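# Move cart bottle onto fridge shelf, then close door

## Task

A bottle already stands on one shelf inside the refrigerator. Pick up the bottle that is on the cart and set it upright on that same shelf, immediately behind the bottle already there. Afterwards close the refrigerator door completely. Success requires that at the end both bottles stand upright, the cart rests on its wheels, and nothing stays in place only because the robot is holding it. The task fails if a glass bottle drops any real distance, if the refrigerator door is swung open or closed violently, or if the robot topples or finishes leaning.

## Robot and tools

Robot: a Hello Robot Stretch 4 with a single arm. It has an omni-wheel base, a lift that slides up and down a mast, a telescoping arm that reaches straight out to the front, a three-joint wrist (yaw, pitch, roll) and a two-finger gripper. It stands about 1.6 m tall; the base rim lies within 0.23 m of the base origin.

Frames: the base frame sits on the floor beneath the base centre, with x ahead, y to the left and z up. hand_pose is reported in this frame as a point between the open fingertips; its printed value may be a little off. The odometry frame is the base frame as it was at the start of the scene. base_odometry comes from wheel rotation, so slipping shows up as movement; heading runs from -3.142 to 3.142, with left positive.

execute_actions(actions, cameras): actions is a list that holds either one action or nothing (an empty list only reports state and images). An action contains "base", "joints" or both, and may add "pace" and "contact_limits"; alternatively it is {"end_of_arm": "enable_torque"} by itself. Every motion in an action begins at the same moment.
- base: a single relative move measured from where the base last reported itself. {"translate_m": d} drives straight, forward positive, -2 to 2 m. {"strafe_m": d} slides sideways, left positive, -2 to 2 m. {"rotate_rad": d} turns in place, counter-clockwise (left) positive, -3.2 to 3.2 rad.
- joints: absolute targets keyed by joint name, not offsets. lift_m 0 to 1.2 m; arm_m 0 to 0.55 m extension; wrist_yaw_rad -1.134 to 4.276 (0 points ahead, positive turns left, 3.14 is folded back, values over 3.4 may hit the arm); wrist_pitch_rad -1.117 to 4.259 (0 level, 1.57 points down); wrist_roll_rad -1.117 to 4.259 (0 keeps the fingers level, positive turns clockwise when viewed from behind); gripper_m -0.038 to 0.141 m, the fingertip gap, negative meaning the tips press together. Targets past a range get clipped and noted; other bad values or unknown keys reject the whole call.
- pace: "slow", "default", "fast" or "max"; base speed grows from 0.1 to 0.6 m/s and turning from 1 to 4 rad/s, and a raised lift lowers the base caps.
- contact_limits: only arm_m, 0 (gentlest) to 0.75 (firmest), 0.5 if omitted; the arm halts when it pushes harder.
- cameras: list from head_camera, head_left_camera, head_right_camera, wrist_camera, or "all"; omitted or null gives all, [] gives none.
A single action lasts no more than 15 s. A part left out of an action may keep driving toward an earlier target.

wait(seconds): 0 to 10 s, nothing new commanded, returns the same report. zoom_image(camera, region): region is [x0, y0, x1, y1] in pixels of that camera's latest image, at most 504 by 504. read_manual(section) only gives licence texts. finished_scene(scene) closes the scene permanently and tells you whether it succeeded; call it only once the result is stable.

Results: base_status and joint_status describe how each motion ended. "done" is success (for the base, wheels turned as asked, slipping included). "off_target" means it stopped short and may still push. "contact_stop_at_<key>" means it hit something; that part may go slack (a slack lift can sag with a load). "limit_stop_at_own_body" is a self-collision stop, likely when the gripper is tipped up and rolled. "limit_stop_at_tilt" means the lean exceeded 6 degrees and lift, arm and wheels go limp. "torque_fault" means a wrist or gripper motor shut off; send enable_torque. on_its_own lists what happened without a command; "held at" gives a held target. A stop cancels any later calls in the same reply. lidar_m gives 12 distances, sector 1 straight ahead then counter-clockwise; "-" is nothing seen or closer than 0.25 m; glass may be invisible. wrist_depth_mm is a 7x7 grid of depths in mm, skipping clear objects. motor_effort is a percent of maximum, with the peak in brackets; a firm grip shows as a clear change in gripper_m effort. turned_by_wheels differing from turned_by_imu by over 0.1 rad signals slipping or a collision. base_tilt gives forward and right lean in degrees.

Gripping: command gripper_m smaller than the object's width; tighter squeezes harder and pulls it toward the wrist. Readings do not confirm a grasp. If the fingertips jam against a surface underneath, raise the lift.

Cameras: head_camera looks forward and down from the mast top; the head fisheyes tilt lower and show base and arm; wrist_camera sights along the fingers. Turn the base to look around. A good opening unfold is lift_m 0.4 with wrist_yaw_rad 0 in one action.

Avoid: dropping or knocking over the glass bottles, swinging the door hard, hitting the cart so it tips, pressing hard with the gripper, and turning or driving with over 1 kg held at arm_m above 0.2, especially at fast paces, since the robot can tip.

Each tool is called after "Emit:" as name(argument=value, ...) on one line, values as JSON.

## Session

Emit:
execute_actions(actions=[])

Scene clock: 0.00 s.
base_odometry: x=+0.000 y=+0.000 heading=+0.000 (m, m, rad; odometry frame)
turned_by_wheels: +0.000 (rad since the last result)
turned_by_imu: +0.000 (rad since the last result)
base_tilt: forward=+1.1 right=+0.6 (deg)
lidar_m: 1.34 1.54 0.99 1.18 1.58 1.84 2.33 1.81 0.71 0.66 0.76 1.19
base_status: not commanded
joint_positions: lift_m=+0.239 arm_m=+0.001 wrist_yaw_rad=+3.179 wrist_pitch_rad=+0.019 wrist_roll_rad=+0.001 gripper_m=+0.057
joint_status: not commanded
motor_effort: lift_m=+19 arm_m=-1 wrist_yaw_rad=-2 wrist_pitch_rad=-9 wrist_roll_rad=-1 gripper_m=-2 wheel_0=+0 wheel_1=+0 wheel_2=+0 (%)
hand_pose: x=-0.1192 y=+0.0767 z=+0.4117 quat_wxyz=(-0.018, -0.010, +0.000, +1.000) (m; base frame)
wrist_depth_mm: - 136 236 - - 1863 1708 / - 109 135 - - - 1756 / - 113 136 - - - 1808 / - 135 180 - - - 1808 / 204 - - - - 1921 1661 / 211 1499 200 1499 197 1397 1336 / 212 976 1060 - 1042 931 960
pictures: head_camera, head_left_camera, head_right_camera, wrist_camera
Images, in order (width x height): head_camera 420x560, head_left_camera 420x672, head_right_camera 420x672, wrist_camera 616x392.

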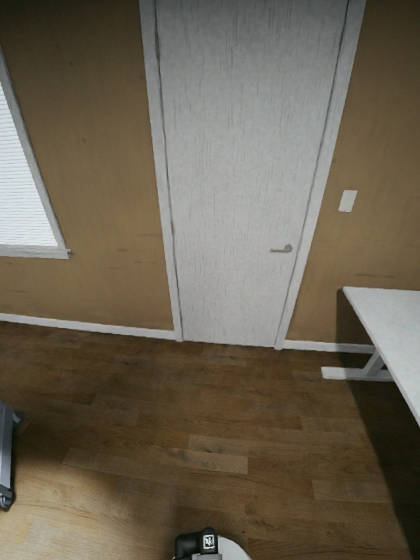

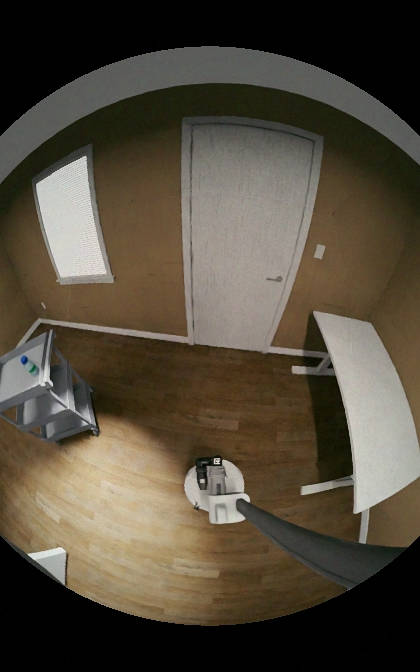

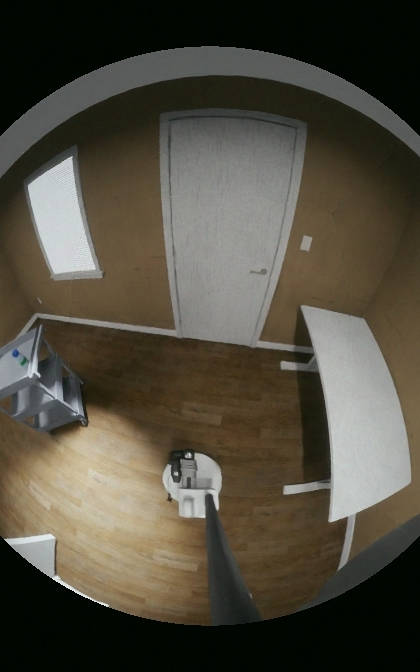

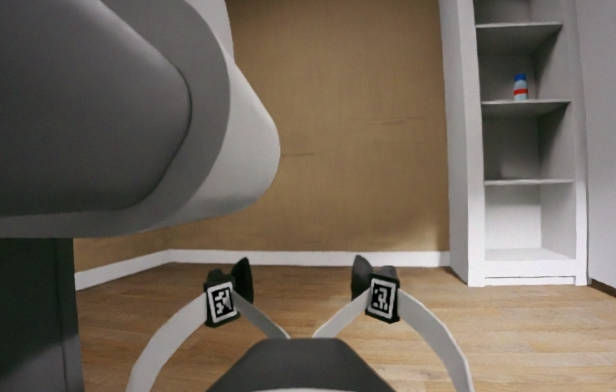

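Emit:
execute_actions(actions=[{"base":{"rotate_rad":2.2},"joints":{"lift_m":0.8,"wrist_yaw_rad":0,"gripper_m":0.13}}])

Scene clock: 3.40 s.
base_odometry: x=+0.000 y=+0.000 heading=+2.199 (m, m, rad; odometry frame)
turned_by_wheels: +2.199 (rad since the last result)
turned_by_imu: +2.190 (rad since the last result)
base_tilt: forward=+1.1 right=+0.6 (deg)
lidar_m: 1.58 1.82 2.30 1.69 0.68 0.68 0.82 1.36 1.38 1.62 1.00 1.32
base_status: done
joint_positions: lift_m=+0.800 arm_m=+0.001 wrist_yaw_rad=+0.000 wrist_pitch_rad=+0.019 wrist_roll_rad=+0.001 gripper_m=+0.130
joint_status: all done
motor_effort: lift_m=+22(22) arm_m=-1(1) wrist_yaw_rad=-4(8) wrist_pitch_rad=-8(8) wrist_roll_rad=-1(1) gripper_m=+0(2) wheel_0=-3(9) wheel_1=-5(12) wheel_2=-3(10) (%)
hand_pose: x=+0.4607 y=-0.0874 z=+0.9724 quat_wxyz=(+1.000, +0.001, +0.010, +0.000) (m; base frame)
wrist_depth_mm: 1661 1661 1661 - - - - / 1708 1921 1618 - - - - / 1756 1921 1661 - - - - / 1708 1921 1661 - - - - / 1708 1863 1661 - - - - / 1708 1464 1537 1397 - - - / 1756 1756 1756 - - - -
pictures: head_camera, head_left_camera, head_right_camera, wrist_camera
camera_calibration (this result's frames):
wrist_camera: T_world_to_cam=[[-0.0159008, -0.999585, -0.0240049, -0.0577123], [-0.0216592, 0.0243467, -0.999469, 1.03869], [0.999639, -0.0153724, -0.0220373, -0.215005], [0, 0, 0, 1]] pos_world=[0.236507, -0.0862822, 1.03202]
Images, in order (width x height): head_camera 420x560, head_left_camera 420x672, head_right_camera 420x672, wrist_camera 616x392.

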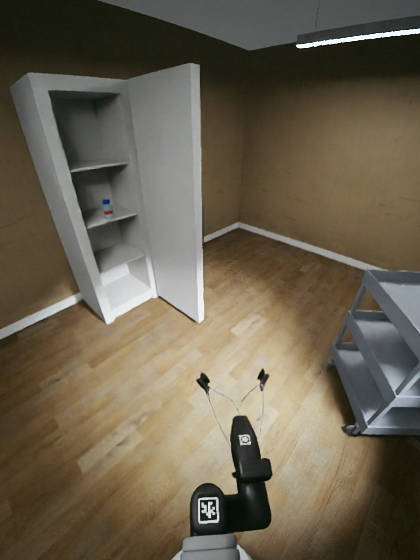

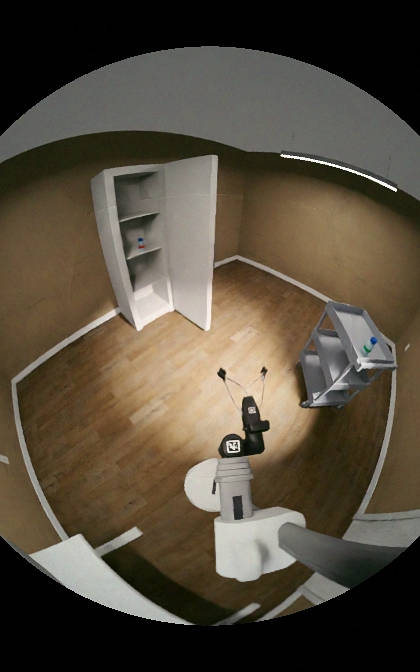

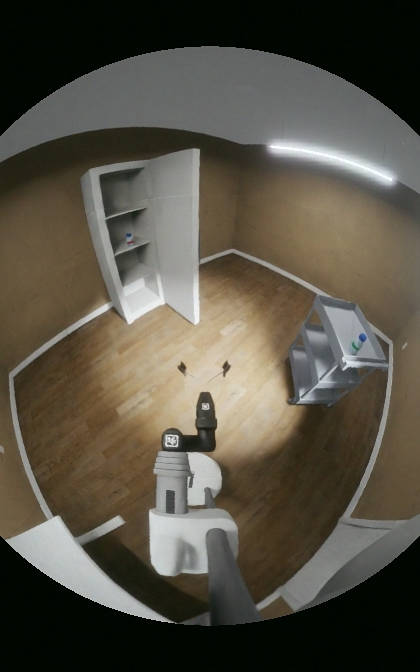

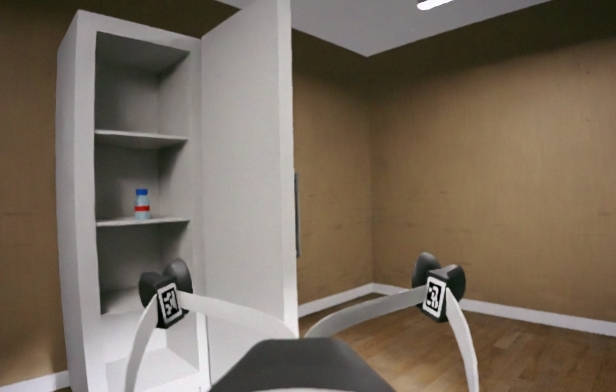

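Emit:
execute_actions(actions=[{"base":{"rotate_rad":-1.0},"joints":{"lift_m":0.9}}])

Scene clock: 5.37 s.
base_odometry: x=+0.000 y=+0.000 heading=+1.200 (m, m, rad; odometry frame)
turned_by_wheels: -0.999 (rad since the last result)
turned_by_imu: -0.995 (rad since the last result)
base_tilt: forward=+1.0 right=+0.6 (deg)
lidar_m: 0.99 1.43 1.59 1.85 2.34 1.65 0.68 0.70 0.86 1.35 1.34 1.69
base_status: done
joint_positions: lift_m=+0.900 arm_m=+0.001 wrist_yaw_rad=+0.000 wrist_pitch_rad=+0.019 wrist_roll_rad=+0.001 gripper_m=+0.130
joint_status: all done
motor_effort: lift_m=+22(23) arm_m=-1(1) wrist_yaw_rad=-1(3) wrist_pitch_rad=-9(7) wrist_roll_rad=-1(0) gripper_m=+0(0) wheel_0=+4(9) wheel_1=+5(14) wheel_2=+3(10) (%)
hand_pose: x=+0.4607 y=-0.0875 z=+1.0724 quat_wxyz=(+1.000, +0.001, +0.010, +0.000) (m; base frame)
wrist_depth_mm: - - - - - 1756 1366 / - - - - - 1808 1366 / - - - - - 1808 1366 / - - - - - 1808 1397 / - - - - - 1863 1397 / - - 960 904 1008 1661 1430 / - - 1366 - - 1708 1397
pictures: head_camera, head_left_camera, head_right_camera, wrist_camera
camera_calibration (this result's frames):
wrist_camera: T_world_to_cam=[[-0.0162857, -0.999579, -0.024005, -0.0552452], [-0.0216496, 0.024355, -0.999469, 1.13864], [0.999633, -0.0157573, -0.0220371, -0.212803], [0, 0, 0, 1]] pos_world=[0.236477, -0.0863069, 1.13202]
Images, in order (width x height): head_camera 420x560, head_left_camera 420x672, head_right_camera 420x672, wrist_camera 616x392.

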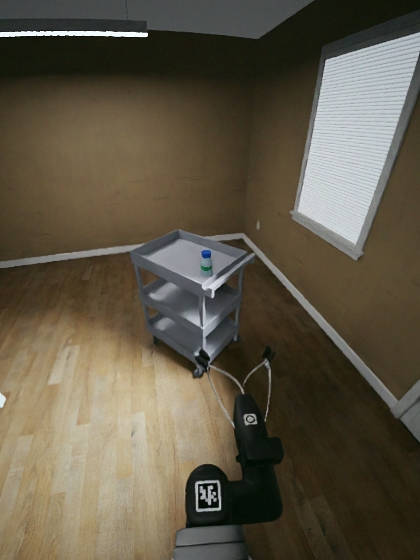

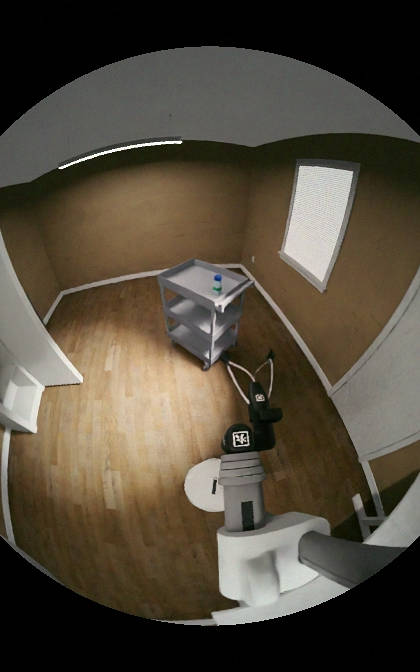

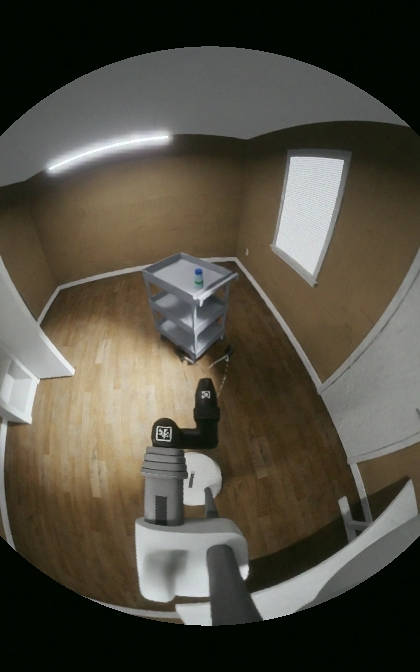

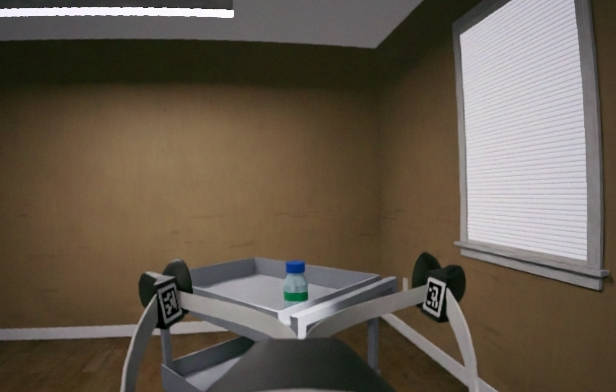

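Emit:
execute_actions(actions=[{"base":{"translate_m":0.4},"joints":{"lift_m":0.95,"wrist_pitch_rad":0.6}}], cameras=["head_camera","wrist_camera"])

Scene clock: 9.23 s.
base_odometry: x=+0.145 y=+0.373 heading=+1.201 (m, m, rad; odometry frame)
turned_by_wheels: +0.001 (rad since the last result)
turned_by_imu: -0.001 (rad since the last result)
base_tilt: forward=+1.1 right=+0.6 (deg)
lidar_m: 0.58 0.89 1.41 1.58 2.44 2.11 1.08 1.10 1.31 1.27 1.31 0.81
base_status: done
joint_positions: lift_m=+0.950 arm_m=+0.001 wrist_yaw_rad=+0.000 wrist_pitch_rad=+0.602 wrist_roll_rad=+0.001 gripper_m=+0.130
joint_status: all done
motor_effort: lift_m=+22(24) arm_m=-1(1) wrist_yaw_rad=-2(2) wrist_pitch_rad=-6(7) wrist_roll_rad=-1(1) gripper_m=-1(0) wheel_0=+4(10) wheel_1=+6(11) wheel_2=-1(15) (%)
hand_pose: x=+0.4101 y=-0.0874 z=+0.9647 quat_wxyz=(+0.955, +0.000, +0.296, +0.000) (m; base frame)
wrist_depth_mm: - - - - - 1618 1255 / - - 1060 1008 - 1661 1281 / - 798 798 654 723 1756 1336 / - 1118 585 530 1921 1808 1366 / 1661 1537 946 917 1025 1618 1397 / 1366 1308 768 778 1078 1308 1308 / 1205 1205 1078 - 1182 1160 1160
pictures: head_camera, wrist_camera
camera_calibration (this result's frames):
wrist_camera: T_world_to_cam=[[-0.0266526, -0.999582, -0.0111732, -0.0667321], [-0.567769, 0.0243363, -0.822828, 1.08349], [0.822756, -0.0155867, -0.568181, 0.434815], [0, 0, 0, 1]] pos_world=[0.255647, -0.0862951, 1.13783]
Images, in order (width x height): head_camera 420x560, wrist_camera 616x392.

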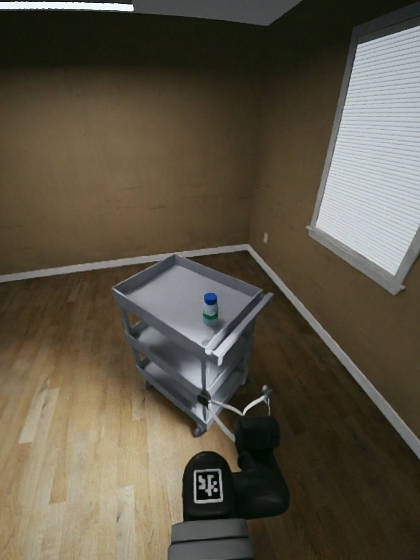

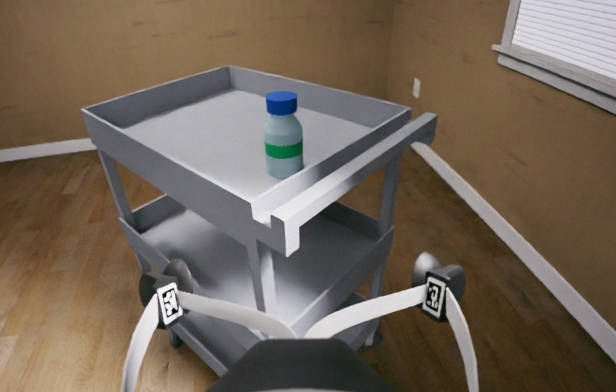

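Emit:
execute_actions(actions=[{"base":{"strafe_m":0.04},"joints":{"lift_m":0.87,"arm_m":0.36,"gripper_m":0.14}}], cameras=["head_camera","wrist_camera"])

Scene clock: 12.17 s.
base_odometry: x=+0.108 y=+0.387 heading=+1.201 (m, m, rad; odometry frame)
turned_by_wheels: +0.000 (rad since the last result)
turned_by_imu: +0.000 (rad since the last result)
base_tilt: forward=+1.0 right=+0.6 (deg)
lidar_m: 0.61 0.91 1.37 1.54 2.40 2.14 1.08 1.10 1.31 1.30 1.36 0.80
base_status: done
joint_positions: lift_m=+0.870 arm_m=+0.359 wrist_yaw_rad=+0.000 wrist_pitch_rad=+0.602 wrist_roll_rad=+0.001 gripper_m=+0.140
joint_status: all done
motor_effort: lift_m=+16(20) arm_m=+5(5) wrist_yaw_rad=-3(2) wrist_pitch_rad=-5(8) wrist_roll_rad=-1(0) gripper_m=+0(2) wheel_0=-3(13) wheel_1=+4(16) wheel_2=+0(0) (%)
hand_pose: x=+0.7679 y=-0.0874 z=+0.8852 quat_wxyz=(+0.955, +0.000, +0.296, +0.000) (m; base frame)
wrist_depth_mm: 1863 1921 - - - 1576 1205 / - - 750 - - 1661 1255 / 564 609 615 281 539 500 1308 / 480 477 477 282 469 445 375 / 387 387 387 301 382 320 1308 / 1205 301 304 315 249 227 1255 / 1118 277 286 - 293 212 1098
pictures: head_camera, wrist_camera
camera_calibration (this result's frames):
wrist_camera: T_world_to_cam=[[-0.0265474, -0.999585, -0.0111668, -0.0581458], [-0.56797, 0.024275, -0.822691, 1.2212], [0.822621, -0.0154979, -0.568378, 0.0955081], [0, 0, 0, 1]] pos_world=[0.613492, -0.0862861, 1.0583]
Images, in order (width x height): head_camera 420x560, wrist_camera 616x392.

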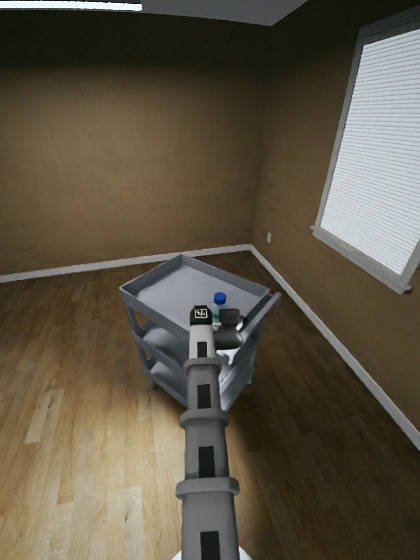

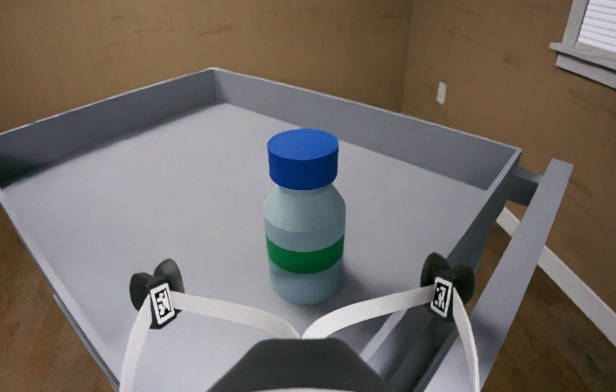

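Emit:
execute_actions(actions=[{"joints":{"arm_m":0.465}}], cameras=[])

Emit:
execute_actions(actions=[{"joints":{"lift_m":0.845}}], cameras=["head_camera","wrist_camera"])

Scene clock: 14.00 s.
base_odometry: x=+0.108 y=+0.387 heading=+1.201 (m, m, rad; odometry frame)
turned_by_wheels: +0.000 (rad since the last result)
turned_by_imu: +0.000 (rad since the last result)
base_tilt: forward=+1.1 right=+0.6 (deg)
lidar_m: 0.64 0.93 1.36 1.53 2.39 2.10 1.07 1.09 1.34 1.30 1.35 0.74
base_status: not commanded
joint_positions: lift_m=+0.870 arm_m=+0.464 wrist_yaw_rad=+0.000 wrist_pitch_rad=+0.602 wrist_roll_rad=+0.001 gripper_m=+0.140
joint_status: all done
motor_effort: lift_m=+16(15) arm_m=+5(4) wrist_yaw_rad=-3(3) wrist_pitch_rad=-7(7) wrist_roll_rad=-1(1) gripper_m=-1(0) wheel_0=-3(3) wheel_1=+4(4) wheel_2=+0(0) (%)
hand_pose: x=+0.8729 y=-0.0874 z=+0.8852 quat_wxyz=(+0.955, +0.000, +0.296, +0.000) (m; base frame)
wrist_depth_mm: 1808 1863 1921 - - 1576 1205 / 1863 1983 - - - 1618 1229 / 525 580 615 544 488 1661 1255 / 480 477 473 469 449 402 788 / 384 384 387 176 382 379 362 / 320 301 304 179 301 297 1205 / 281 276 285 - 282 273 1098
pictures: none
No camera images: the call's "cameras" was empty. Leave "cameras" out to get every camera's image.

Scene clock: 14.87 s.
base_odometry: x=+0.108 y=+0.387 heading=+1.201 (m, m, rad; odometry frame)
turned_by_wheels: +0.000 (rad since the last result)
turned_by_imu: +0.000 (rad since the last result)
base_tilt: forward=+1.0 right=+0.6 (deg)
lidar_m: 0.63 0.94 1.35 1.55 2.39 2.09 1.06 1.08 1.32 1.29 1.33 0.76
base_status: not commanded
joint_positions: lift_m=+0.845 arm_m=+0.464 wrist_yaw_rad=+0.000 wrist_pitch_rad=+0.602 wrist_roll_rad=+0.001 gripper_m=+0.140
joint_status: all done
motor_effort: lift_m=+15(16) arm_m=+4(5) wrist_yaw_rad=-3(2) wrist_pitch_rad=-8(6) wrist_roll_rad=-1(1) gripper_m=+0(1) wheel_0=-3(3) wheel_1=+4(4) wheel_2=+0(0) (%)
hand_pose: x=+0.8729 y=-0.0874 z=+0.8602 quat_wxyz=(+0.955, +0.000, +0.296, +0.000) (m; base frame)
wrist_depth_mm: 1808 1863 1921 - - 1537 1205 / 1863 1921 654 - - 1576 1229 / 504 549 559 517 455 1430 1255 / 436 433 430 172 424 387 349 / 349 349 349 165 345 342 351 / 290 273 212 179 271 268 1182 / 254 250 258 - 256 240 1060
pictures: head_camera, wrist_camera
camera_calibration (this result's frames):
wrist_camera: T_world_to_cam=[[-0.0265555, -0.999585, -0.0111666, -0.0556325], [-0.567974, 0.0242795, -0.822689, 1.26028], [0.822618, -0.0155046, -0.568383, -0.00505774], [0, 0, 0, 1]] pos_world=[0.718489, -0.0862868, 1.03332]
Images, in order (width x height): head_camera 420x560, wrist_camera 616x392.

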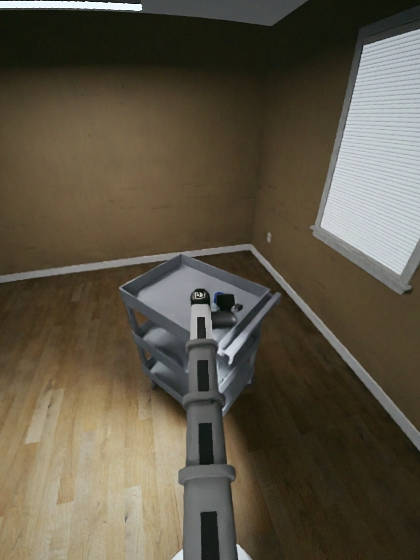

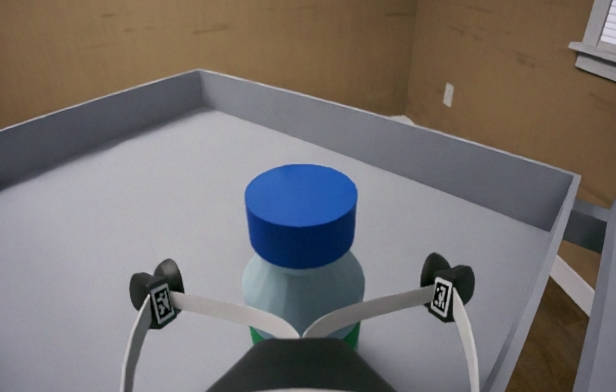

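Emit:
execute_actions(actions=[{"joints":{"arm_m":0.447,"gripper_m":0.02}}], cameras=["wrist_camera"])

Emit:
execute_actions(actions=[{"joints":{"lift_m":0.95}}], cameras=["wrist_camera"])

Scene clock: 17.53 s.
base_odometry: x=+0.108 y=+0.387 heading=+1.201 (m, m, rad; odometry frame)
turned_by_wheels: +0.000 (rad since the last result)
turned_by_imu: +0.000 (rad since the last result)
base_tilt: forward=+1.0 right=+0.6 (deg)
lidar_m: 0.63 0.91 1.36 1.51 2.39 2.10 1.09 1.10 1.33 1.29 1.35 0.75
base_status: not commanded
joint_positions: lift_m=+0.845 arm_m=+0.448 wrist_yaw_rad=+0.000 wrist_pitch_rad=+0.605 wrist_roll_rad=+0.001 gripper_m=+0.020
joint_status: all done
motor_effort: lift_m=+16(16) arm_m=-4(3) wrist_yaw_rad=-2(2) wrist_pitch_rad=-16(16) wrist_roll_rad=-1(2) gripper_m=-22(28) wheel_0=-3(3) wheel_1=+4(4) wheel_2=+0(0) (%)
hand_pose: x=+0.8560 y=-0.0874 z=+0.8594 quat_wxyz=(+0.955, +0.000, +0.298, +0.000) (m; base frame)
wrist_depth_mm: 1808 1863 1983 - - 1537 1182 / 1863 627 661 - - 1618 1229 / 504 554 549 512 462 418 1255 / 427 427 404 164 418 397 362 / 345 345 334 179 342 338 1308 / 287 289 187 184 187 285 1205 / 252 246 250 - 253 252 -
pictures: wrist_camera
camera_calibration (this result's frames):
wrist_camera: T_world_to_cam=[[-0.0267438, -0.999581, -0.0110878, -0.0560327], [-0.570388, 0.0243678, -0.821014, 1.25069], [0.82094, -0.0156327, -0.570801, 0.0118896], [0, 0, 0, 1]] pos_world=[0.702117, -0.0862998, 1.03299]
Images, in order (width x height): wrist_camera 616x392.

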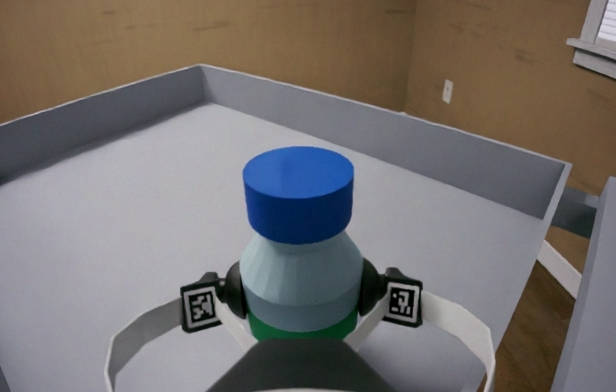

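Scene clock: 19.00 s.
base_odometry: x=+0.108 y=+0.387 heading=+1.201 (m, m, rad; odometry frame)
turned_by_wheels: +0.000 (rad since the last result)
turned_by_imu: +0.000 (rad since the last result)
base_tilt: forward=+1.1 right=+0.5 (deg)
lidar_m: 0.63 0.92 1.37 1.55 2.39 2.11 1.09 1.09 1.34 1.32 1.36 0.74
base_status: not commanded
joint_positions: lift_m=+0.950 arm_m=+0.448 wrist_yaw_rad=+0.000 wrist_pitch_rad=+0.605 wrist_roll_rad=+0.001 gripper_m=+0.020
joint_status: all done
motor_effort: lift_m=+23(24) arm_m=-5(5) wrist_yaw_rad=-1(3) wrist_pitch_rad=-16(16) wrist_roll_rad=-2(1) gripper_m=-25(24) wheel_0=-3(3) wheel_1=+4(4) wheel_2=+0(0) (%)
hand_pose: x=+0.8560 y=-0.0874 z=+0.9637 quat_wxyz=(+0.955, +0.000, +0.298, +0.000) (m; base frame)
wrist_depth_mm: 1756 1863 1921 - - 1576 1205 / 1921 - - - - 1618 1229 / - - 707 - - 1708 1281 / 554 597 585 164 539 1661 1308 / 492 496 477 180 492 449 1281 / 410 415 187 183 187 410 384 / 364 355 357 - 364 373 287
pictures: wrist_camera
camera_calibration (this result's frames):
wrist_camera: T_world_to_cam=[[-0.0267477, -0.999581, -0.0110789, -0.0548826], [-0.570658, 0.0243679, -0.820826, 1.33637], [0.820752, -0.0156329, -0.57107, 0.0719183], [0, 0, 0, 1]] pos_world=[0.702116, -0.0862998, 1.13739]
Images, in order (width x height): wrist_camera 616x392.

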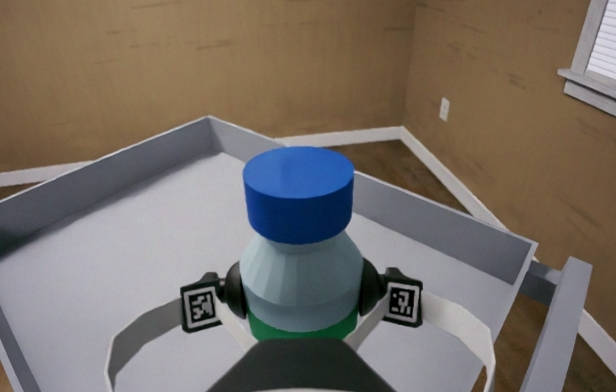

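Emit:
execute_actions(actions=[{"joints":{"arm_m":0.0,"lift_m":1.1}}], cameras=[])

Emit:
execute_actions(actions=[{"base":{"rotate_rad":1.75}}], cameras=[])

Emit:
execute_actions(actions=[{"base":{"translate_m":0.9}}])

Scene clock: 22.13 s.
base_odometry: x=+0.108 y=+0.387 heading=+1.201 (m, m, rad; odometry frame)
turned_by_wheels: +0.000 (rad since the last result)
turned_by_imu: +0.000 (rad since the last result)
base_tilt: forward=+1.0 right=+0.6 (deg)
lidar_m: 0.37 0.92 1.36 1.56 2.39 2.08 1.07 1.08 1.33 1.30 1.32 0.77
base_status: not commanded
joint_positions: lift_m=+1.100 arm_m=+0.002 wrist_yaw_rad=+0.000 wrist_pitch_rad=+0.605 wrist_roll_rad=+0.001 gripper_m=+0.020
joint_status: all done
joint sent to its limit — the command would take arm_m past its lower limit, so that joint was sent only as far as its limit.
motor_effort: lift_m=+23(24) arm_m=-5(6) wrist_yaw_rad=+0(1) wrist_pitch_rad=-18(18) wrist_roll_rad=-1(1) gripper_m=-25(23) wheel_0=-3(3) wheel_1=+4(4) wheel_2=+0(0) (%)
hand_pose: x=+0.4101 y=-0.0875 z=+1.1137 quat_wxyz=(+0.955, +0.001, +0.298, +0.000) (m; base frame)
wrist_depth_mm: - - - - - 1661 1255 / - - - - - 1756 1308 / - - 1078 1025 - 1808 1366 / - 976 842 164 831 1863 1397 / 1863 1756 715 180 991 1756 1430 / 1576 1499 187 183 187 1499 1430 / 1336 1336 1229 - 1308 1336 1336
pictures: none
No camera images: the call's "cameras" was empty. Leave "cameras" out to get every camera's image.

Scene clock: 24.77 s.
base_odometry: x=+0.108 y=+0.387 heading=+2.950 (m, m, rad; odometry frame)
turned_by_wheels: +1.749 (rad since the last result)
turned_by_imu: +1.741 (rad since the last result)
base_tilt: forward=+1.0 right=+0.5 (deg)
lidar_m: 0.36 2.46 1.95 1.07 1.13 1.39 1.32 1.40 0.61 0.65 2.97 1.36
base_status: done
joint_positions: lift_m=+1.100 arm_m=+0.002 wrist_yaw_rad=+0.000 wrist_pitch_rad=+0.605 wrist_roll_rad=+0.001 gripper_m=+0.020
joint_status: not commanded
motor_effort: lift_m=+23(23) arm_m=-5(4) wrist_yaw_rad=-3(0) wrist_pitch_rad=-18(19) wrist_roll_rad=-1(1) gripper_m=-22(24) wheel_0=-3(11) wheel_1=-7(9) wheel_2=-4(10) (%)
hand_pose: x=+0.4102 y=-0.0874 z=+1.1137 quat_wxyz=(+0.955, +0.000, +0.298, +0.000) (m; base frame)
wrist_depth_mm: 1921 1863 1983 1808 1618 1118 904 / - - - - 1863 1160 - / - - - 1708 1808 1182 - / - - - 163 1921 1366 - / 1808 1863 1756 180 1756 1499 1808 / 1537 1537 187 183 187 1464 1499 / 1366 1336 1336 - 1366 1308 1336
pictures: none
No camera images: the call's "cameras" was empty. Leave "cameras" out to get every camera's image.

Scene clock: 29.27 s.
base_odometry: x=-0.776 y=+0.559 heading=+2.950 (m, m, rad; odometry frame)
turned_by_wheels: +0.000 (rad since the last result)
turned_by_imu: -0.002 (rad since the last result)
base_tilt: forward=+1.0 right=+0.6 (deg)
lidar_m: 0.39 1.55 1.95 1.88 1.27 1.58 2.22 1.20 1.24 2.84 0.69 0.94
base_status: done
joint_positions: lift_m=+1.100 arm_m=+0.002 wrist_yaw_rad=+0.000 wrist_pitch_rad=+0.605 wrist_roll_rad=+0.001 gripper_m=+0.020
joint_status: not commanded
motor_effort: lift_m=+23(23) arm_m=-4(5) wrist_yaw_rad=-2(3) wrist_pitch_rad=-17(17) wrist_roll_rad=-1(1) gripper_m=-23(24) wheel_0=+2(10) wheel_1=+5(12) wheel_2=-2(10) (%)
hand_pose: x=+0.4101 y=-0.0874 z=+1.1137 quat_wxyz=(+0.955, +0.000, +0.298, +0.000) (m; base frame)
wrist_depth_mm: 1118 1118 1118 640 1025 1008 715 / 1205 1205 1229 699 1078 960 723 / 1308 1336 1366 723 866 854 759 / 1464 1464 1430 164 1281 1060 809 / 1618 1618 1576 180 1098 991 798 / 1537 1576 187 183 187 1008 809 / 1366 1308 1336 - 1255 1060 798
pictures: head_camera, head_left_camera, head_right_camera, wrist_camera
camera_calibration (this result's frames):
wrist_camera: T_world_to_cam=[[-0.0266082, -0.999585, -0.0110792, -0.0651693], [-0.570764, 0.0242904, -0.820755, 1.20501], [0.820683, -0.0155152, -0.571173, 0.523649], [0, 0, 0, 1]] pos_world=[0.256295, -0.0862881, 1.28739]
Images, in order (width x height): head_camera 420x560, head_left_camera 420x672, head_right_camera 420x672, wrist_camera 616x392.

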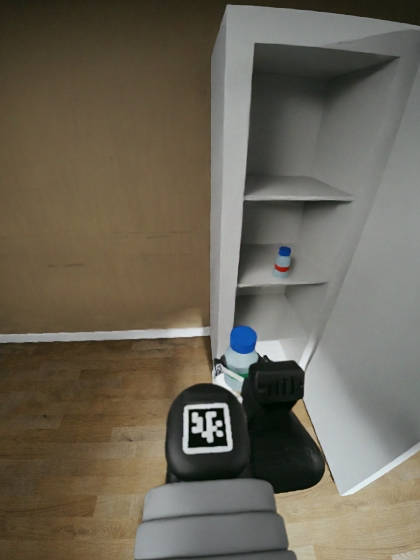

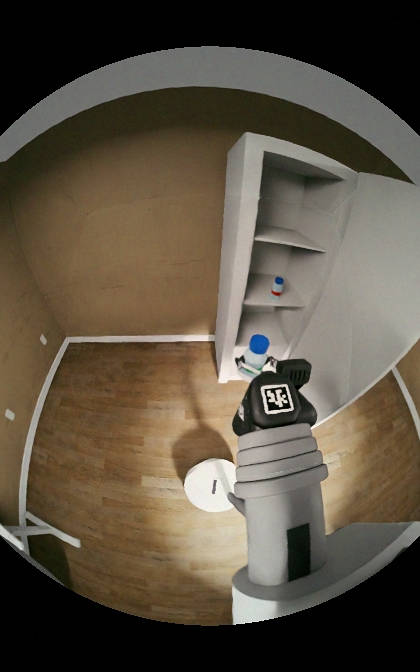

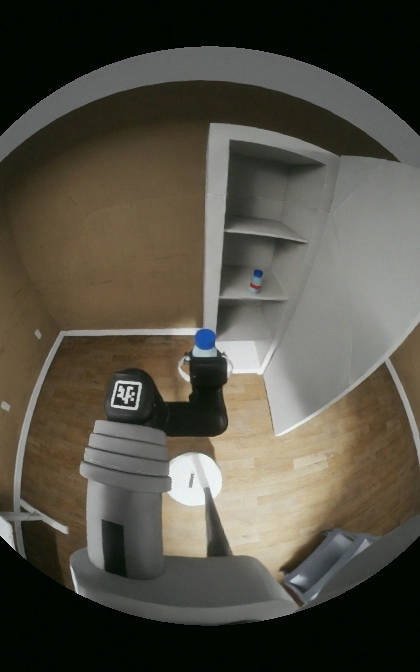

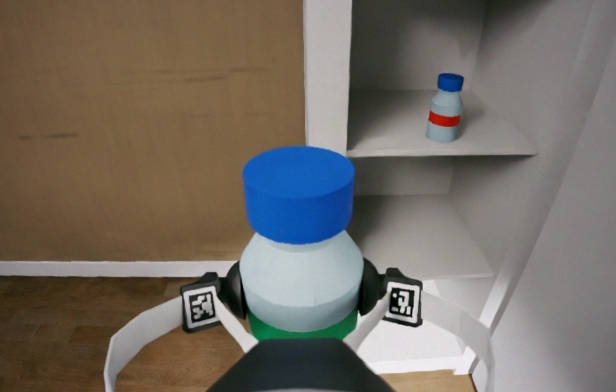

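Emit:
execute_actions(actions=[{"base":{"strafe_m":-0.235},"joints":{"lift_m":0.985}}], cameras=[])

Emit:
execute_actions(actions=[{"base":{"translate_m":0.45}}])

Scene clock: 34.80 s.
base_odometry: x=-0.731 y=+0.789 heading=+2.950 (m, m, rad; odometry frame)
turned_by_wheels: +0.000 (rad since the last result)
turned_by_imu: -0.001 (rad since the last result)
base_tilt: forward=+1.0 right=+0.5 (deg)
lidar_m: 0.41 1.50 2.06 2.08 1.51 1.96 2.21 1.05 1.06 2.60 0.50 0.60
base_status: done
joint_positions: lift_m=+0.985 arm_m=+0.002 wrist_yaw_rad=+0.000 wrist_pitch_rad=+0.605 wrist_roll_rad=+0.001 gripper_m=+0.020
joint_status: all done
motor_effort: lift_m=+17(21) arm_m=-4(4) wrist_yaw_rad=-1(0) wrist_pitch_rad=-17(16) wrist_roll_rad=-1(1) gripper_m=-24(25) wheel_0=+0(14) wheel_1=-3(14) wheel_2=+0(4) (%)
hand_pose: x=+0.4101 y=-0.0874 z=+0.9993 quat_wxyz=(+0.955, +0.000, +0.298, +0.000) (m; base frame)
wrist_depth_mm: 1118 1118 640 1025 1008 627 477 / 1205 1205 723 798 820 668 480 / 1336 1336 768 1182 1182 676 477 / 1464 1464 842 164 1060 691 484 / 1618 1576 904 180 960 691 484 / 1397 1397 187 183 187 597 496 / 1229 1205 1205 - 1160 640 492
pictures: none
No camera images: the call's "cameras" was empty. Leave "cameras" out to get every camera's image.

Scene clock: 37.80 s.
base_odometry: x=-1.173 y=+0.875 heading=+2.950 (m, m, rad; odometry frame)
turned_by_wheels: +0.000 (rad since the last result)
turned_by_imu: -0.001 (rad since the last result)
base_tilt: forward=+1.1 right=+0.6 (deg)
lidar_m: 0.40 0.46 1.46 2.11 1.76 1.88 1.59 1.43 0.41 0.40 0.43 0.49
base_status: done
joint_positions: lift_m=+0.985 arm_m=+0.002 wrist_yaw_rad=+0.000 wrist_pitch_rad=+0.605 wrist_roll_rad=+0.001 gripper_m=+0.020
joint_status: not commanded
motor_effort: lift_m=+17(17) arm_m=-4(5) wrist_yaw_rad=-3(1) wrist_pitch_rad=-18(15) wrist_roll_rad=-1(1) gripper_m=-23(23) wheel_0=+1(5) wheel_1=+3(12) wheel_2=+0(12) (%)
hand_pose: x=+0.4101 y=-0.0874 z=+0.9992 quat_wxyz=(+0.955, +0.000, +0.298, +0.000) (m; base frame)
wrist_depth_mm: 218 315 597 615 615 559 407 / 230 319 647 661 647 569 415 / 249 319 539 569 332 530 407 / 276 315 424 163 362 433 402 / 324 327 362 180 359 370 379 / 1205 345 187 183 187 512 424 / 1229 407 504 - 691 544 442
pictures: head_camera, head_left_camera, head_right_camera, wrist_camera
camera_calibration (this result's frames):
wrist_camera: T_world_to_cam=[[-0.0266038, -0.999585, -0.0110797, -0.066438], [-0.570749, 0.024288, -0.820765, 1.11106], [0.820693, -0.0155117, -0.571159, 0.458237], [0, 0, 0, 1]] pos_world=[0.256295, -0.0862877, 1.17291]
Images, in order (width x height): head_camera 420x560, head_left_camera 420x672, head_right_camera 420x672, wrist_camera 616x392.

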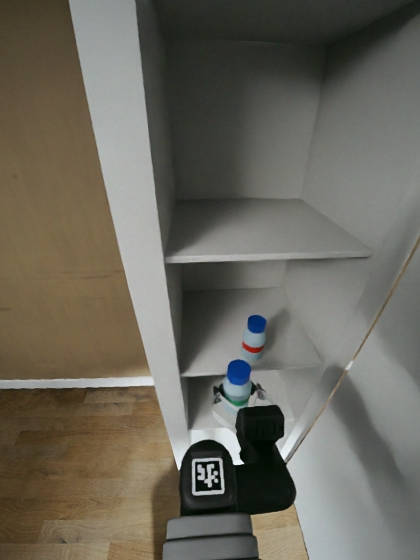

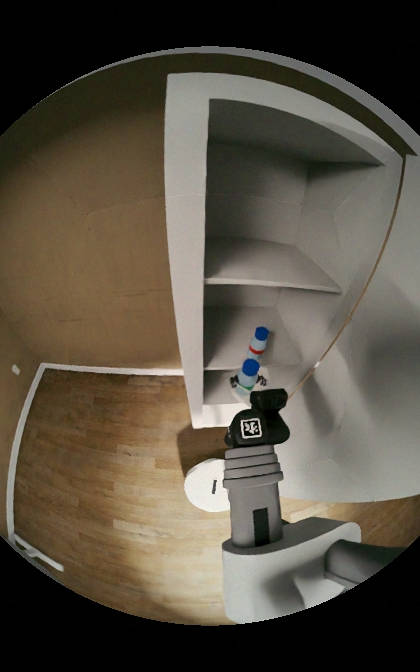

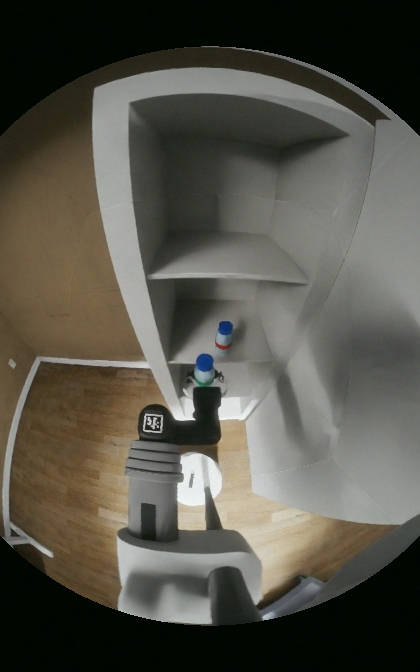

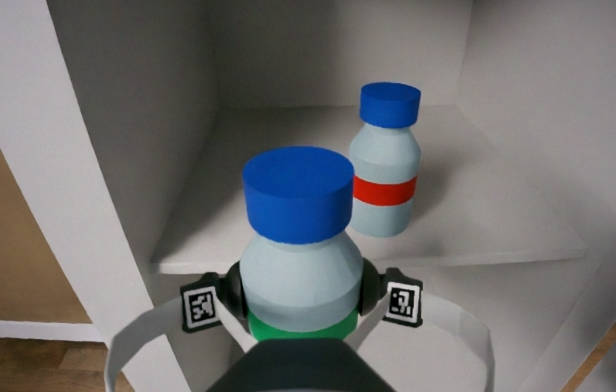

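Emit:
execute_actions(actions=[{"base":{"translate_m":-0.25},"joints":{"lift_m":1.07,"wrist_yaw_rad":0.27}}], cameras=[])

Emit:
execute_actions(actions=[{"base":{"strafe_m":-0.15}}], cameras=[])

Emit:
execute_actions(actions=[{"base":{"rotate_rad":-0.12},"joints":{"arm_m":0.33}}])

Scene clock: 42.67 s.
base_odometry: x=-0.928 y=+0.827 heading=+2.950 (m, m, rad; odometry frame)
turned_by_wheels: +0.000 (rad since the last result)
turned_by_imu: +0.000 (rad since the last result)
base_tilt: forward=+1.0 right=+0.7 (deg)
lidar_m: 0.40 1.34 1.81 2.11 1.59 1.96 2.43 1.20 2.71 0.44 0.42 0.61
base_status: done
joint_positions: lift_m=+1.070 arm_m=+0.002 wrist_yaw_rad=+0.270 wrist_pitch_rad=+0.605 wrist_roll_rad=+0.001 gripper_m=+0.020
joint_status: all done
motor_effort: lift_m=+23(24) arm_m=-4(4) wrist_yaw_rad=-2(5) wrist_pitch_rad=-16(17) wrist_roll_rad=-1(1) gripper_m=-24(23) wheel_0=-2(6) wheel_1=-3(13) wheel_2=+1(12) (%)
hand_pose: x=+0.4248 y=-0.0210 z=+1.0838 quat_wxyz=(+0.946, -0.040, +0.295, +0.128) (m; base frame)
wrist_depth_mm: 1138 1078 1025 466 798 750 715 / 1255 1182 1118 504 866 809 723 / 1430 1336 1205 525 759 668 676 / 1618 1499 1366 163 609 559 574 / 1756 1661 1499 180 1042 991 627 / 1499 1499 188 183 187 831 615 / 1336 1308 1308 - 809 768 634
pictures: none
No camera images: the call's "cameras" was empty. Leave "cameras" out to get every camera's image.

Scene clock: 44.40 s.
base_odometry: x=-0.899 y=+0.974 heading=+2.950 (m, m, rad; odometry frame)
turned_by_wheels: +0.000 (rad since the last result)
turned_by_imu: +0.000 (rad since the last result)
base_tilt: forward=+1.0 right=+0.6 (deg)
lidar_m: 0.41 0.74 1.79 2.25 1.72 2.17 1.24 1.12 2.58 2.46 0.28 0.40
base_status: done
joint_positions: lift_m=+1.070 arm_m=+0.002 wrist_yaw_rad=+0.270 wrist_pitch_rad=+0.605 wrist_roll_rad=+0.001 gripper_m=+0.020
joint_status: not commanded
motor_effort: lift_m=+23(23) arm_m=-4(4) wrist_yaw_rad=-1(0) wrist_pitch_rad=-17(17) wrist_roll_rad=-1(1) gripper_m=-24(24) wheel_0=+3(10) wheel_1=-1(15) wheel_2=+0(3) (%)
hand_pose: x=+0.4248 y=-0.0210 z=+1.0838 quat_wxyz=(+0.946, -0.040, +0.295, +0.128) (m; base frame)
wrist_depth_mm: 1160 1078 539 842 809 750 421 / 1281 1182 559 891 854 750 415 / 1430 1308 597 759 676 676 439 / 1618 1499 634 164 615 559 466 / 1756 1708 699 180 1060 609 439 / 1537 1499 187 183 187 585 436 / 1336 1281 1308 - 866 597 413
pictures: none
No camera images: the call's "cameras" was empty. Leave "cameras" out to get every camera's image.

Scene clock: 46.50 s.
base_odometry: x=-0.899 y=+0.974 heading=+2.831 (m, m, rad; odometry frame)
turned_by_wheels: -0.119 (rad since the last result)
turned_by_imu: -0.119 (rad since the last result)
base_tilt: forward=+1.0 right=+0.6 (deg)
lidar_m: 0.68 0.74 1.62 2.25 1.75 1.90 2.42 1.11 1.16 2.45 0.27 0.35
base_status: done
joint_positions: lift_m=+1.070 arm_m=+0.329 wrist_yaw_rad=+0.270 wrist_pitch_rad=+0.605 wrist_roll_rad=+0.001 gripper_m=+0.020
joint_status: all done
motor_effort: lift_m=+23(23) arm_m=+5(10) wrist_yaw_rad=-2(1) wrist_pitch_rad=-17(17) wrist_roll_rad=-1(1) gripper_m=-23(23) wheel_0=+3(6) wheel_1=+4(7) wheel_2=+3(7) (%)
hand_pose: x=+0.7521 y=-0.0209 z=+1.0838 quat_wxyz=(+0.946, -0.040, +0.295, +0.128) (m; base frame)
wrist_depth_mm: 404 544 559 544 530 277 - / 402 554 609 591 564 279 188 / 410 569 661 627 615 276 186 / 415 544 334 164 554 270 185 / 418 480 303 180 459 263 189 / 394 402 187 183 187 224 211 / 399 355 355 - 351 254 -
pictures: head_camera, head_left_camera, head_right_camera, wrist_camera
camera_calibration (this result's frames):
wrist_camera: T_world_to_cam=[[0.240968, -0.97047, -0.0110865, -0.190597], [-0.556361, -0.128767, -0.820903, 1.36014], [0.795234, 0.203979, -0.57096, 0.250436], [0, 0, 0, 1]] pos_world=[0.603502, -0.0609115, 1.25742]
Images, in order (width x height): head_camera 420x560, head_left_camera 420x672, head_right_camera 420x672, wrist_camera 616x392.

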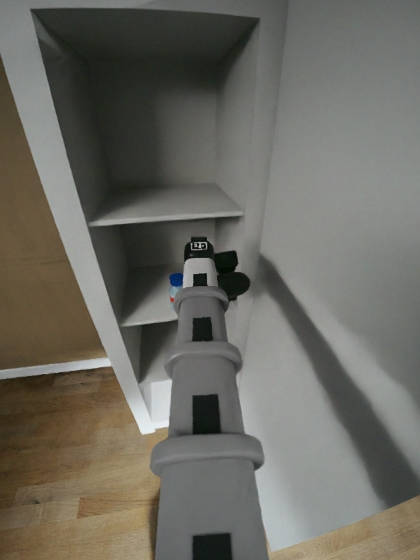

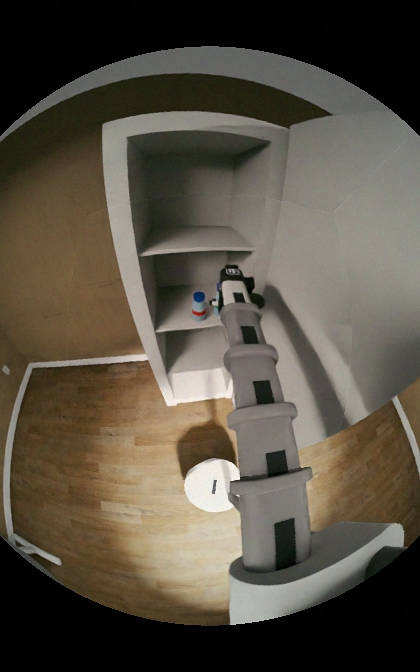

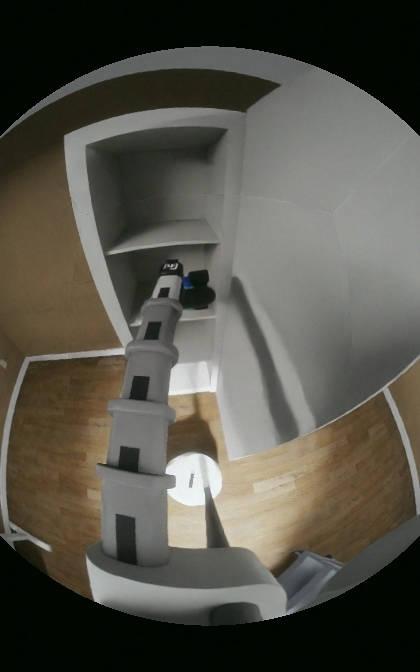

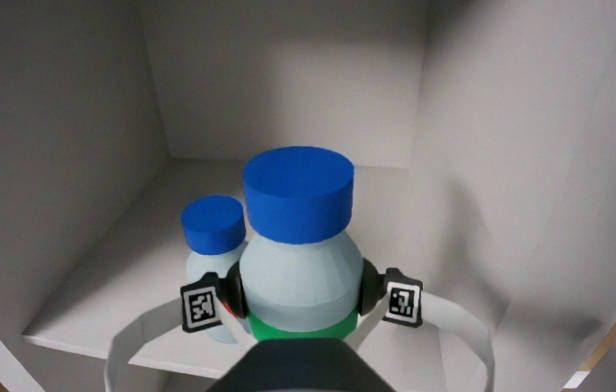

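Emit:
execute_actions(actions=[{"joints":{"arm_m":0.45,"lift_m":1.08},"pace":"slow","contact_limits":{"arm_m":0.15}}], cameras=["head_left_camera","head_right_camera","wrist_camera"])

Scene clock: 49.30 s.
base_odometry: x=-0.899 y=+0.974 heading=+2.831 (m, m, rad; odometry frame)
turned_by_wheels: +0.000 (rad since the last result)
turned_by_imu: +0.000 (rad since the last result)
base_tilt: forward=+1.0 right=+0.5 (deg)
lidar_m: 0.72 0.73 1.62 2.26 1.74 1.88 2.43 1.13 1.14 2.45 0.29 0.32
base_status: not commanded
joint_positions: lift_m=+1.080 arm_m=+0.449 wrist_yaw_rad=+0.270 wrist_pitch_rad=+0.605 wrist_roll_rad=+0.001 gripper_m=+0.020
joint_status: all done
motor_effort: lift_m=+23(26) arm_m=+5(6) wrist_yaw_rad=-3(1) wrist_pitch_rad=-17(18) wrist_roll_rad=-1(1) gripper_m=-23(24) wheel_0=+3(3) wheel_1=+4(4) wheel_2=+3(3) (%)
contact_limits: arm_m 0.15
hand_pose: x=+0.8721 y=-0.0209 z=+1.0938 quat_wxyz=(+0.946, -0.040, +0.295, +0.128) (m; base frame)
wrist_depth_mm: 424 459 449 436 421 235 - / 421 496 484 473 455 234 - / 427 539 530 500 492 231 157 / 436 574 569 164 535 226 155 / 439 492 477 180 455 220 156 / 404 240 187 183 187 179 - / 359 211 351 - 353 189 -
pictures: head_left_camera, head_right_camera, wrist_camera
camera_calibration (this result's frames):
wrist_camera: T_world_to_cam=[[0.240922, -0.970481, -0.011086, -0.219369], [-0.556379, -0.128744, -0.820894, 1.43508], [0.795235, 0.20394, -0.570973, 0.160734], [0, 0, 0, 1]] pos_world=[0.723477, -0.0609163, 1.26739]
Images, in order (width x height): head_left_camera 420x672, head_right_camera 420x672, wrist_camera 616x392.

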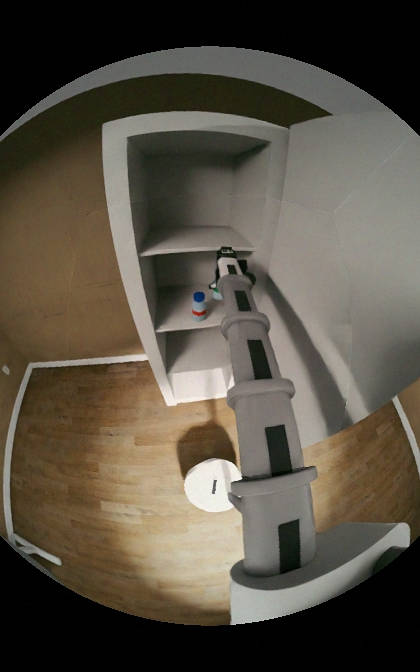

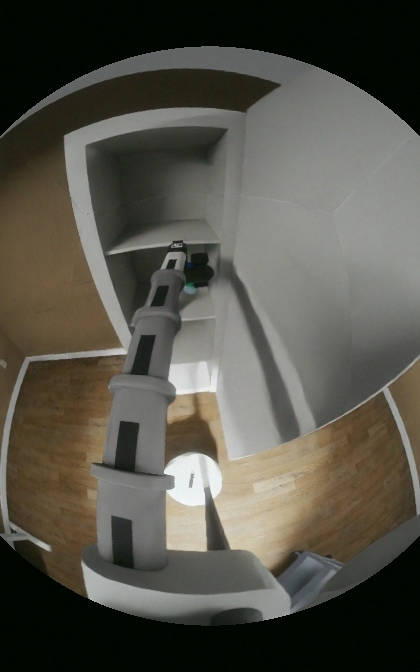

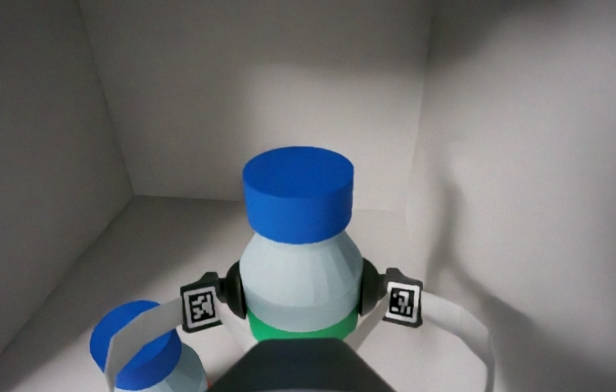

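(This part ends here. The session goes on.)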